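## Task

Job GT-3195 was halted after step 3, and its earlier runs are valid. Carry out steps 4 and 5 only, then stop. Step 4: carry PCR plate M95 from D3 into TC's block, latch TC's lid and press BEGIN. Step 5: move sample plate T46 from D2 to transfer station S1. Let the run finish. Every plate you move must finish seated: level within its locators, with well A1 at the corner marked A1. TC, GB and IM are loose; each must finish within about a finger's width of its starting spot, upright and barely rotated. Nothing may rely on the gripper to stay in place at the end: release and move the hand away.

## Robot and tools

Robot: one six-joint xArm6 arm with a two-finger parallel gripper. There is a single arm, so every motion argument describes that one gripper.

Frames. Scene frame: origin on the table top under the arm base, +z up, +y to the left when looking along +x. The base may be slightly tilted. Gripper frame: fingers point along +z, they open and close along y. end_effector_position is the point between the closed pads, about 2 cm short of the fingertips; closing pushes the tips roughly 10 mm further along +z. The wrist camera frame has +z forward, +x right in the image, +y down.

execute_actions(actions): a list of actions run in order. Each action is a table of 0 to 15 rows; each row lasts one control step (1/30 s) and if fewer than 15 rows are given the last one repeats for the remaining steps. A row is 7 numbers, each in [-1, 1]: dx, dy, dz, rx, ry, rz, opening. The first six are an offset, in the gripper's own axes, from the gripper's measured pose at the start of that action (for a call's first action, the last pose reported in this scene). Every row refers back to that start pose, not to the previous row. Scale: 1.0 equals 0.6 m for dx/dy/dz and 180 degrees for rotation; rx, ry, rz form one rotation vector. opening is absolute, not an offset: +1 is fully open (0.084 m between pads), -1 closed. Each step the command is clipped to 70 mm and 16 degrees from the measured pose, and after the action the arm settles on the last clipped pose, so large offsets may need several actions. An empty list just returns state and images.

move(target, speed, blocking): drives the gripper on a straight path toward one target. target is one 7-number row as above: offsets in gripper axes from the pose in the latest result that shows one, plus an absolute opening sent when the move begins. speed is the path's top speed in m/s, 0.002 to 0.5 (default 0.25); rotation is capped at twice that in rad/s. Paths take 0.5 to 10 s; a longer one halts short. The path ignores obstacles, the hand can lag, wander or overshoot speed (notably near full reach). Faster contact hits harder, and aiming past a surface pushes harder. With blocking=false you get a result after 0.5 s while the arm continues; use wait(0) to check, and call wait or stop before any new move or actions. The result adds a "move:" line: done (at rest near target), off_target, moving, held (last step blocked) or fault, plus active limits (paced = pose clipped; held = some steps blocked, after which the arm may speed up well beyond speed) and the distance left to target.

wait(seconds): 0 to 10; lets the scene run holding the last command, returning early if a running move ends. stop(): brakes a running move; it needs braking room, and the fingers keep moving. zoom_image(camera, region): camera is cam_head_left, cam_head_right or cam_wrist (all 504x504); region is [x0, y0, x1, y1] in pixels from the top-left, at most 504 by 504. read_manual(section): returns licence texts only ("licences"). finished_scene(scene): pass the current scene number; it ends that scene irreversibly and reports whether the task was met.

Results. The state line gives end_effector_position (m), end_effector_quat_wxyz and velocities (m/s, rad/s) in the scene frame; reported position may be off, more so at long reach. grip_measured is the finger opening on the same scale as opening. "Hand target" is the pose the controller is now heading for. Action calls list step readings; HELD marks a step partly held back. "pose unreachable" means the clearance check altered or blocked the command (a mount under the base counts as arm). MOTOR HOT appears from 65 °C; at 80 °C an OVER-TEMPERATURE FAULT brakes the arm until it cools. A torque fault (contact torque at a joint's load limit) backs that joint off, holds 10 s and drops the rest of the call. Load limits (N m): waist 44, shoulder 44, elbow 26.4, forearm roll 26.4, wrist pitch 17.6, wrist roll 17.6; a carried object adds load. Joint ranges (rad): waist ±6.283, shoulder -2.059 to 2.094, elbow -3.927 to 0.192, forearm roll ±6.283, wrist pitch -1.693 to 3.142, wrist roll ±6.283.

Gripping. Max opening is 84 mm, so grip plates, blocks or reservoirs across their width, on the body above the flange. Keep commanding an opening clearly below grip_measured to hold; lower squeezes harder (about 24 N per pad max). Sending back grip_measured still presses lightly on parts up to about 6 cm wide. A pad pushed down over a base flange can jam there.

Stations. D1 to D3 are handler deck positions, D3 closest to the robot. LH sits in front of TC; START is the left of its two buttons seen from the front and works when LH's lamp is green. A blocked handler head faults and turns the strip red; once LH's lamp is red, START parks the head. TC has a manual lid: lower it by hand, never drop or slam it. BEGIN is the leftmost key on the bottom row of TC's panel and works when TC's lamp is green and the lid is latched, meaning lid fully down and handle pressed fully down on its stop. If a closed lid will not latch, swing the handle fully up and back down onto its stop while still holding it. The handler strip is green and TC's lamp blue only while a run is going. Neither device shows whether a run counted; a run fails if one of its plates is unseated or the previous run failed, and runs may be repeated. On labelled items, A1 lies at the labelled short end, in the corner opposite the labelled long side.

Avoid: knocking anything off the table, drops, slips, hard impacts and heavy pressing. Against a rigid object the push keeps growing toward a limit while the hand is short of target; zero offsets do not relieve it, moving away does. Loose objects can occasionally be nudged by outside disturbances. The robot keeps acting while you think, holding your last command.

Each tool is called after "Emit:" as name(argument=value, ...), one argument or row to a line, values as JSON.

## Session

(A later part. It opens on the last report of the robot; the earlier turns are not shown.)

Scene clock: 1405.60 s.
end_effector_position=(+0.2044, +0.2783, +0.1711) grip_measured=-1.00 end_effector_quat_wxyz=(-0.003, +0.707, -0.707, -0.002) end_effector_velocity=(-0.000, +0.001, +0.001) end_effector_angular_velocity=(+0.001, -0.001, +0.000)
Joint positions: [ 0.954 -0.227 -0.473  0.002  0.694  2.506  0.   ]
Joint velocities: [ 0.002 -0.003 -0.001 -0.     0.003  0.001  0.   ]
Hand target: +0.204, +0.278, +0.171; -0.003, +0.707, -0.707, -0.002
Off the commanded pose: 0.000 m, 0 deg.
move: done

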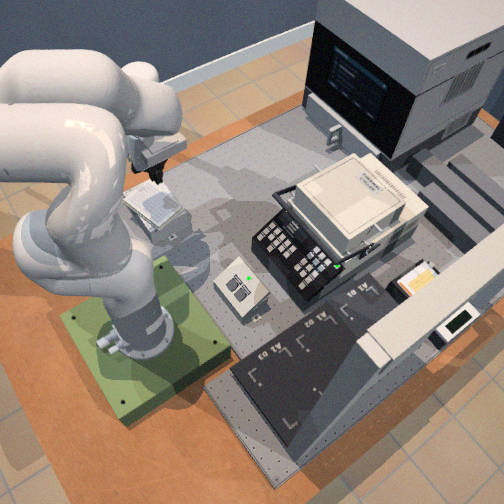

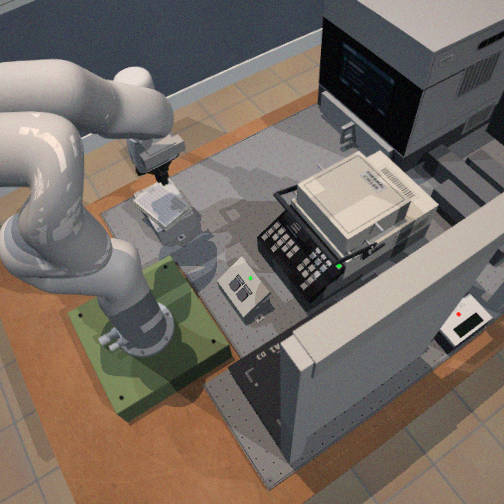

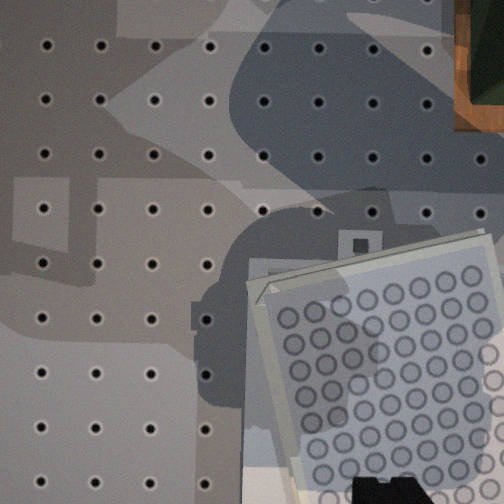

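Emit:
move(
  target=[0.012,0.04,0.08,0,0,-0.075,1],
  speed=0.06,
)

Scene clock: 1417.77 s.
end_effector_position=(+0.1805, +0.2713, +0.1231) grip_measured=+1.00 end_effector_quat_wxyz=(-0.003, +0.785, -0.619, -0.001) end_effector_velocity=(+0.000, +0.001, +0.000) end_effector_angular_velocity=(+0.005, -0.003, +0.007)
Joint positions: [ 1.    -0.142 -0.372  0.002  0.509  2.317  0.084]
Joint velocities: [ 0.002 -0.     0.     0.001 -0.006 -0.005 -0.   ]
Hand target: +0.180, +0.271, +0.123; -0.003, +0.785, -0.619, -0.001
Off the commanded pose: 0.000 m, 0 deg.
move: done

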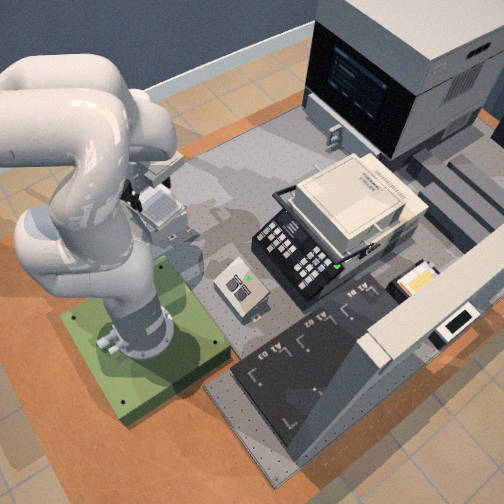

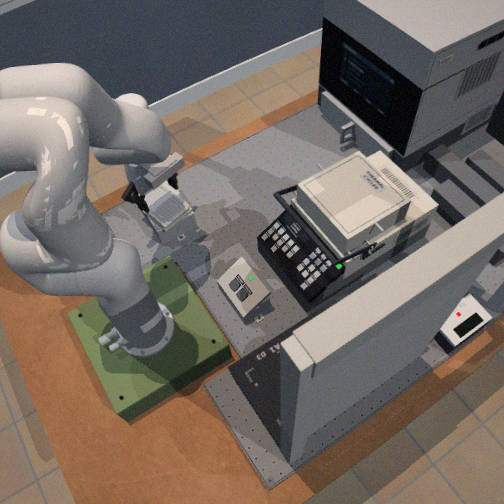

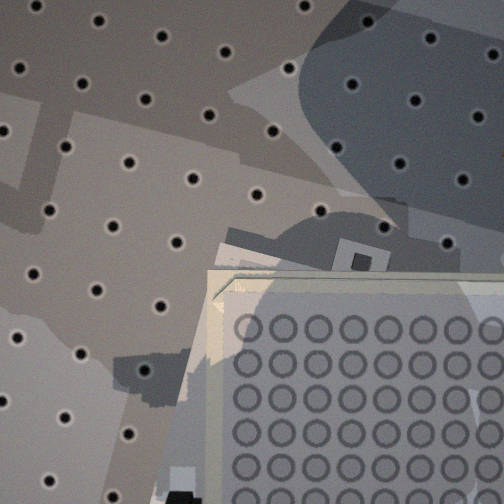

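Emit:
move(
  target=[0,-0.004,0.03,0,0,0,1],
  speed=0.03,
)

Scene clock: 1424.03 s.
end_effector_position=(+0.1829, +0.2720, +0.1052) grip_measured=+1.00 end_effector_quat_wxyz=(-0.003, +0.785, -0.619, -0.001) end_effector_velocity=(+0.000, -0.000, -0.001) end_effector_angular_velocity=(-0.000, +0.000, -0.001)
Joint positions: [ 0.995 -0.069 -0.373  0.002  0.437  2.312  0.084]
Joint velocities: [-0.001  0.003  0.     0.    -0.004  0.    -0.   ]
Hand target: +0.183, +0.272, +0.105; -0.003, +0.785, -0.619, -0.001
Off the commanded pose: 0.000 m, 0 deg.
move: done

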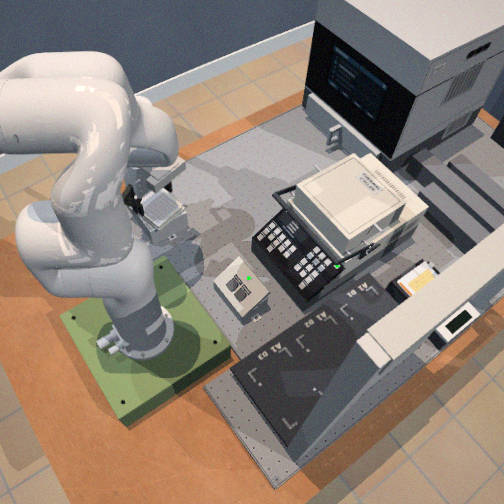

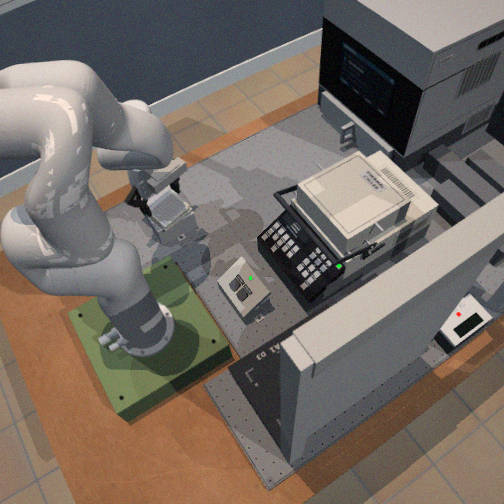

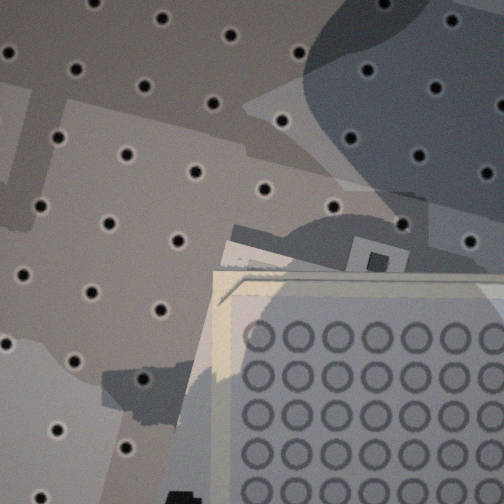

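Emit:
move(
  target=[0,0,0.016,0,0,0,1],
  speed=0.01,
)

Emit:
execute_actions(
  actions=[
    [[0,0,0,0,0,0,0.5]],
    [[0,0,0,0,0,0,0.5]],
    [[0,0,0,0,0,0,0.5]],
  ],
)

Scene clock: 1428.23 s.
end_effector_position=(+0.1832, +0.2724, +0.0961) grip_measured=+1.00 end_effector_quat_wxyz=(-0.004, +0.785, -0.619, -0.001) end_effector_velocity=(-0.000, -0.006, -0.011) end_effector_angular_velocity=(-0.011, +0.006, -0.010)
Joint positions: [ 0.995 -0.033 -0.373  0.002  0.399  2.312  0.084]
Joint velocities: [-0.008  0.035  0.006 -0.002 -0.029  0.004 -0.001]
Hand target: +0.183, +0.272, +0.096; -0.003, +0.785, -0.619, -0.001
Off the commanded pose: 0.001 m, 0 deg.
move: done

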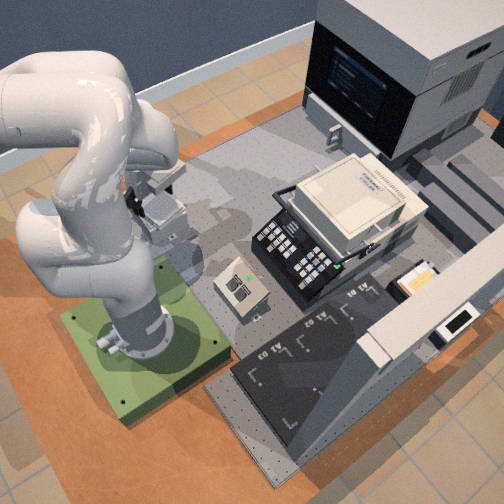

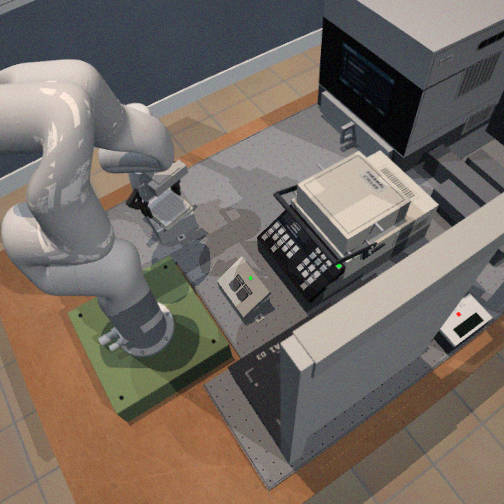

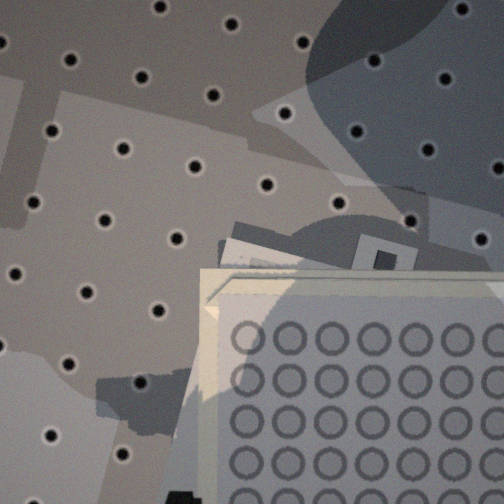

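Scene clock: 1429.73 s.
end_effector_position=(+0.1831, +0.2723, +0.0960) grip_measured=+0.93 end_effector_quat_wxyz=(-0.004, +0.785, -0.619, -0.001) end_effector_velocity=(-0.000, -0.000, -0.000) end_effector_angular_velocity=(-0.000, +0.000, +0.001)
Joint positions: [ 0.995 -0.032 -0.373  0.002  0.399  2.312  0.081]
Joint velocities: [ 0.001 -0.001  0.001  0.    -0.    -0.    -0.   ]
Hand target: +0.183, +0.272, +0.096; -0.004, +0.785, -0.619, -0.001
Off the commanded pose: 0.000 m, 0 deg.
Step readings (end_effector_position; steps 1 to 15: 1st action; 16 to 30: 2nd action; 31 to 45: 3rd action):
0: (+0.1832, +0.2724, +0.0961)
1: (+0.1830, +0.2721, +0.0957)
2: (+0.1829, +0.2719, +0.0955)
4: (+0.1830, +0.2720, +0.0957)
8: (+0.1830, +0.2721, +0.0958)
15: (+0.1831, +0.2723, +0.0960)
16: (+0.1831, +0.2723, +0.0960)
17: (+0.1831, +0.2723, +0.0960)
19: (+0.1831, +0.2723, +0.0960)
23: (+0.1831, +0.2723, +0.0960)
30: (+0.1831, +0.2723, +0.0960)
31: (+0.1831, +0.2723, +0.0960)
32: (+0.1831, +0.2723, +0.0960)
34: (+0.1831, +0.2723, +0.0960)
38: (+0.1831, +0.2723, +0.0960)
45: end_effector_position above

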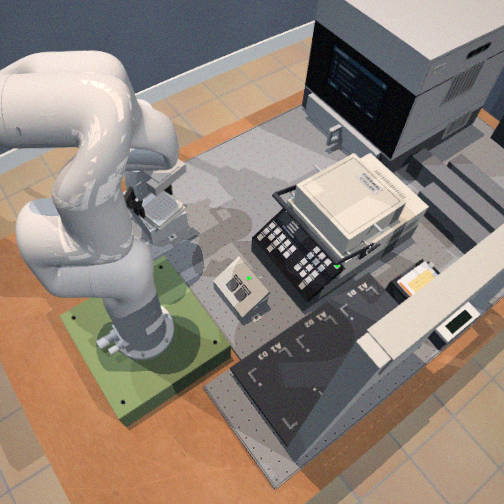

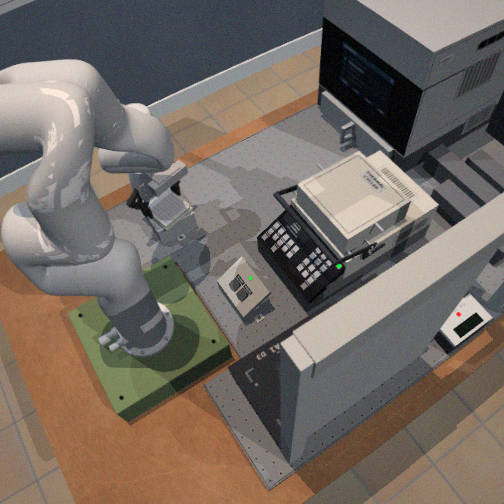

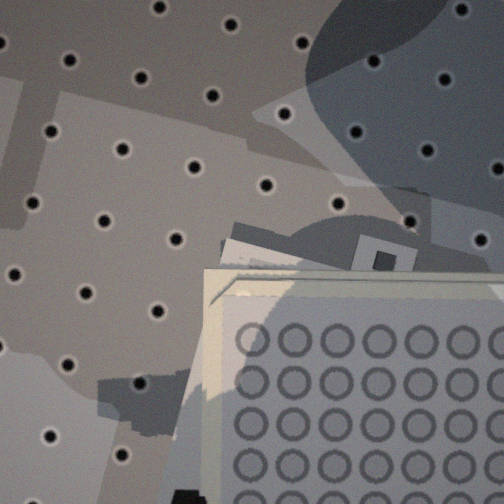

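Emit:
move(
  target=[0,0,-0.02,0,0,0,0.5],
  speed=0.02,
)

Emit:
move(
  target=[0,0,0,0,0,0.081,0.5],
  speed=0.05,
)

Scene clock: 1433.90 s.
end_effector_position=(+0.1831, +0.2722, +0.1079) grip_measured=+0.93 end_effector_quat_wxyz=(-0.004, +0.785, -0.619, -0.001) end_effector_velocity=(-0.001, -0.002, -0.000) end_effector_angular_velocity=(-0.004, +0.003, -0.002)
Joint positions: [ 0.995 -0.079 -0.374  0.002  0.447  2.312  0.081]
Joint velocities: [-0.001 -0.003  0.004 -0.     0.004  0.    -0.   ]
Hand target: +0.183, +0.272, +0.108; -0.004, +0.785, -0.619, -0.001
Off the commanded pose: 0.000 m, 0 deg.
move: done

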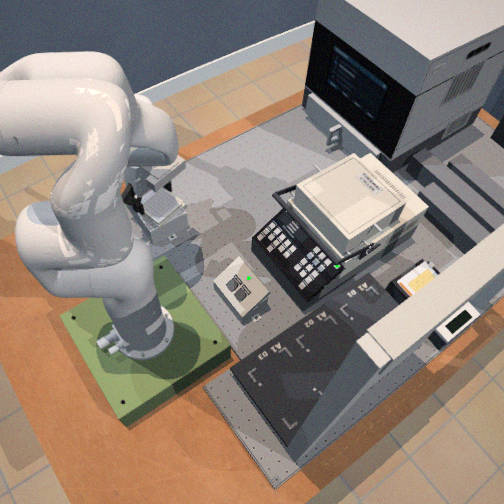

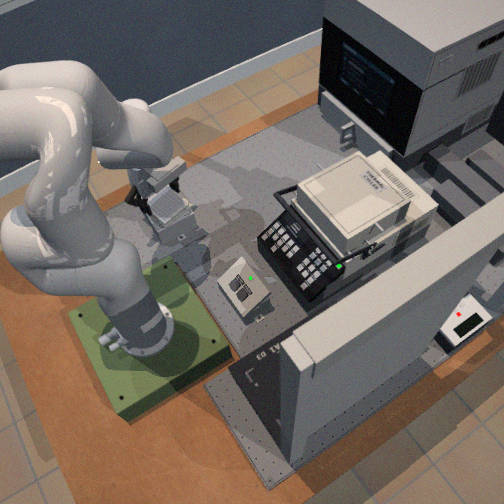

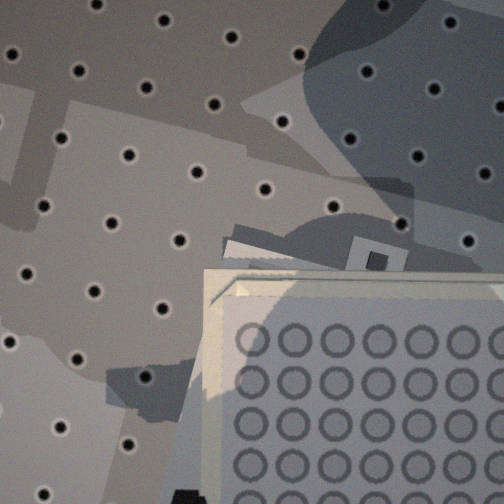

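Scene clock: 1436.67 s.
end_effector_position=(+0.1831, +0.2722, +0.1079) grip_measured=+0.93 end_effector_quat_wxyz=(-0.003, +0.701, -0.714, -0.002) end_effector_velocity=(-0.001, -0.001, -0.001) end_effector_angular_velocity=(-0.002, +0.001, -0.008)
Joint positions: [ 0.995 -0.079 -0.374  0.002  0.447  2.566  0.081]
Joint velocities: [-0.    -0.001  0.003 -0.001  0.     0.009  0.   ]
Hand target: +0.183, +0.272, +0.108; -0.003, +0.700, -0.714, -0.002
Off the commanded pose: 0.000 m, 0 deg.
move: done

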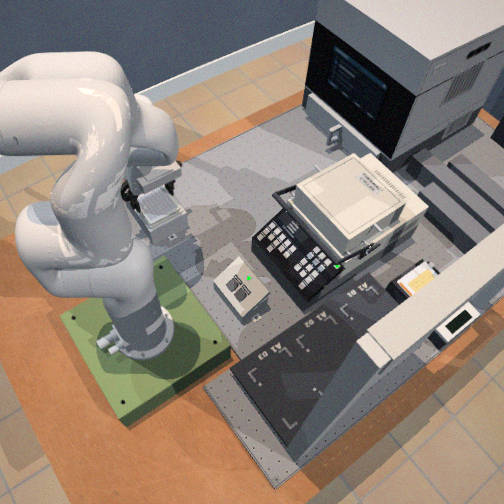

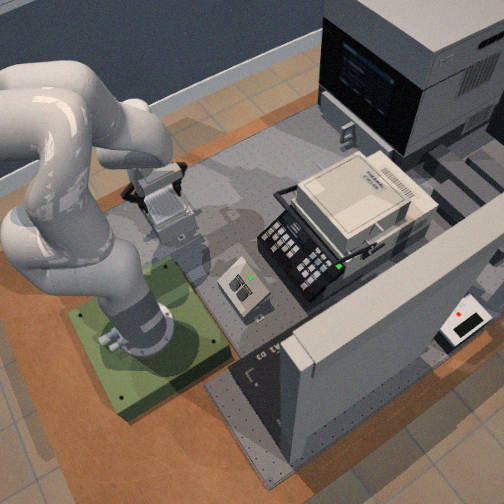

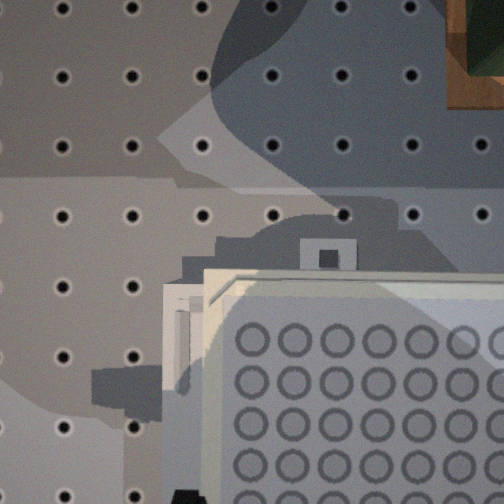

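Emit:
move(
  target=[-0.02,-0.0058,0.01,0,0,0,0.5],
  speed=0.02,
)

Scene clock: 1444.67 s.
end_effector_position=(+0.1867, +0.2841, +0.1020) grip_measured=+0.93 end_effector_quat_wxyz=(-0.003, +0.701, -0.714, -0.002) end_effector_velocity=(+0.002, +0.002, +0.001) end_effector_angular_velocity=(+0.004, -0.003, -0.002)
Joint positions: [ 1.006 -0.021 -0.415  0.002  0.43   2.577  0.081]
Joint velocities: [-0.001  0.001 -0.005 -0.    -0.001  0.001  0.   ]
Hand target: +0.187, +0.284, +0.102; -0.003, +0.701, -0.714, -0.002
Off the commanded pose: 0.000 m, 0 deg.
move: done

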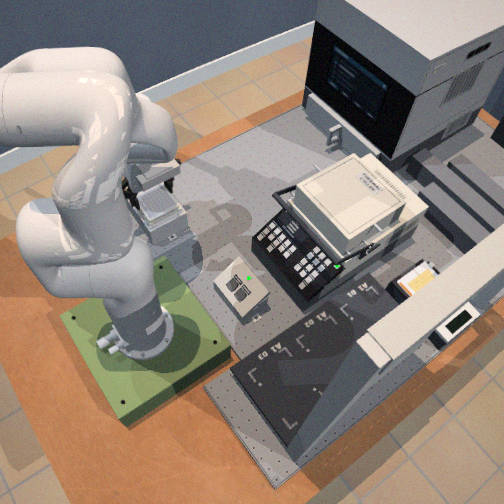

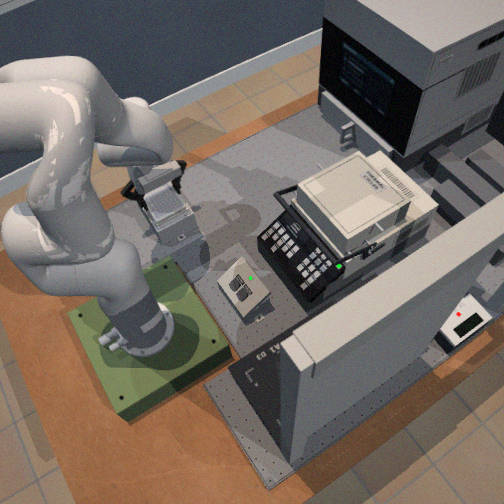

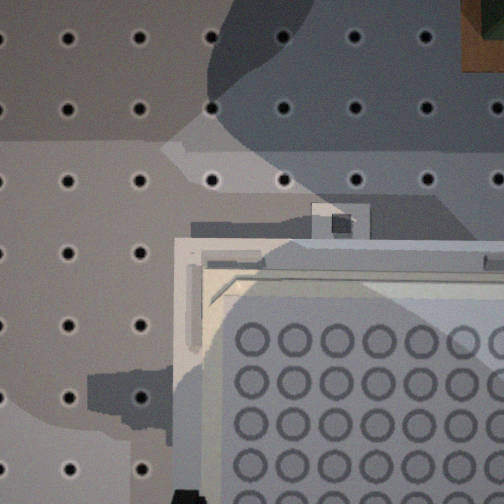

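Emit:
move(
  target=[0,0,0.014,0,0,0,0.5],
  speed=0.008,
)

Emit:
execute_actions(
  actions=[
    [[0,0,0,0,0,0,1]],
    [[0,0,0,0,0,0,1]],
  ],
)

Emit:
move(
  target=[0,0,-0.12,0,0,0,1],
  speed=0.05,
)

Scene clock: 1449.50 s.
end_effector_position=(+0.1870, +0.2843, +0.0940) grip_measured=+0.93 end_effector_quat_wxyz=(-0.004, +0.701, -0.713, -0.002) end_effector_velocity=(+0.001, +0.000, -0.000) end_effector_angular_velocity=(+0.002, -0.001, -0.002)
Joint positions: [ 1.005  0.009 -0.415  0.002  0.398  2.576  0.081]
Joint velocities: [-0.001  0.002 -0.001  0.001 -0.002  0.     0.   ]
Hand target: +0.187, +0.284, +0.094; -0.003, +0.701, -0.714, -0.002
Off the commanded pose: 0.000 m, 0 deg.
move: done

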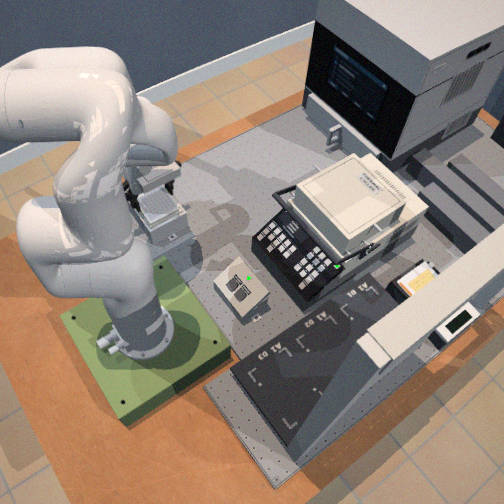

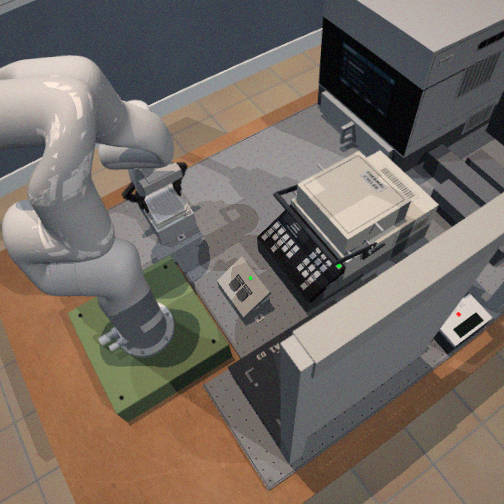

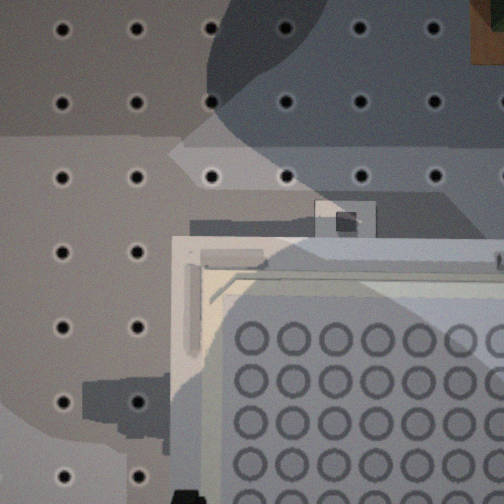

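Scene clock: 1450.50 s.
end_effector_position=(+0.1869, +0.2843, +0.0939) grip_measured=+1.00 end_effector_quat_wxyz=(-0.004, +0.701, -0.713, -0.002) end_effector_velocity=(+0.001, +0.000, +0.000) end_effector_angular_velocity=(+0.000, -0.000, -0.002)
Joint positions: [ 1.006  0.01  -0.415  0.002  0.398  2.576  0.084]
Joint velocities: [-0.001  0.001 -0.001  0.    -0.     0.001 -0.   ]
Hand target: +0.187, +0.284, +0.094; -0.004, +0.701, -0.713, -0.002
Off the commanded pose: 0.000 m, 0 deg.
Step readings (end_effector_position; steps 1 to 15: 1st action; 16 to 30: 2nd action):
0: (+0.1870, +0.2843, +0.0940)
1: (+0.1870, +0.2843, +0.0940)
2: (+0.1870, +0.2843, +0.0940)
4: (+0.1869, +0.2842, +0.0939)
8: (+0.1867, +0.2842, +0.0937)
15: (+0.1869, +0.2843, +0.0939)
16: (+0.1869, +0.2843, +0.0939)
17: (+0.1869, +0.2843, +0.0939)
19: (+0.1869, +0.2843, +0.0939)
23: (+0.1869, +0.2843, +0.0939)
30: end_effector_position above

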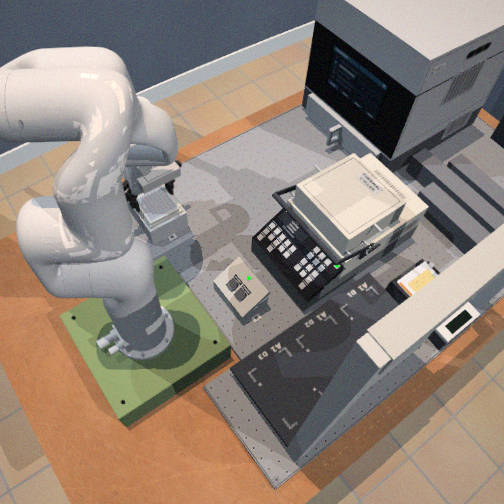

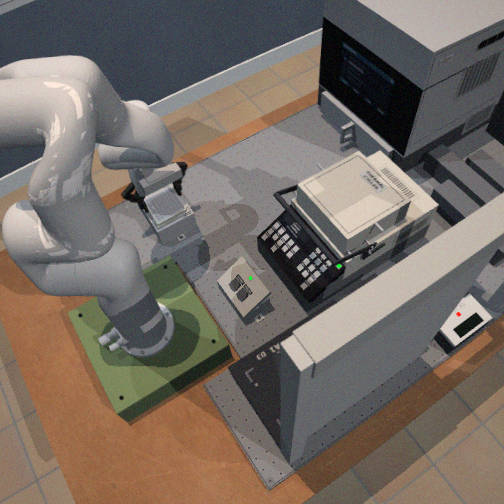

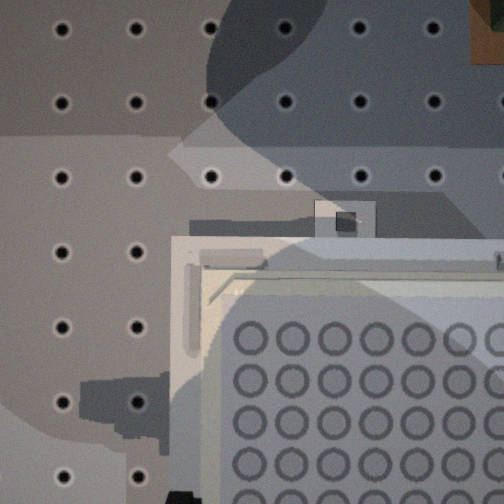

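Scene clock: 1452.27 s.
end_effector_position=(+0.1866, +0.2837, +0.1657) grip_measured=+1.00 end_effector_quat_wxyz=(-0.003, +0.701, -0.713, -0.002) end_effector_velocity=(-0.000, -0.001, -0.000) end_effector_angular_velocity=(-0.003, +0.002, +0.000)
Joint positions: [ 1.005 -0.233 -0.447  0.001  0.674  2.577  0.084]
Joint velocities: [-0.    -0.    -0.    -0.     0.004 -0.    -0.   ]
Hand target: +0.187, +0.284, +0.166; -0.004, +0.701, -0.713, -0.002
Off the commanded pose: 0.000 m, 0 deg.
move: done

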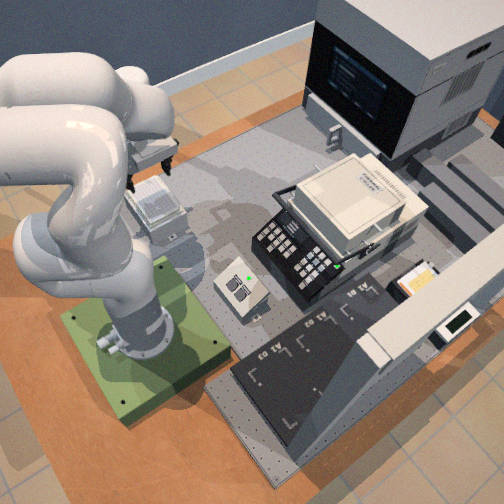

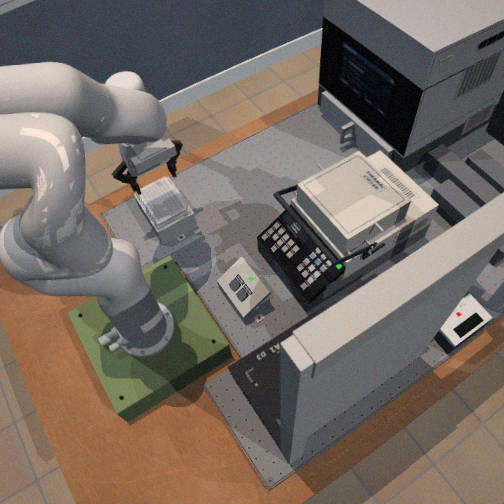

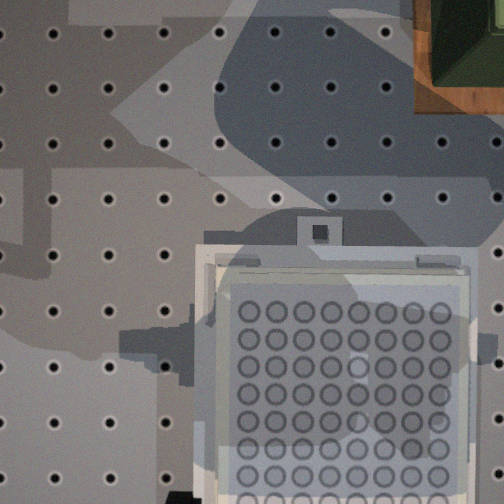

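Seated.

Emit:
finished_scene(
  scene=2,
)

The scene is finished: the task was done.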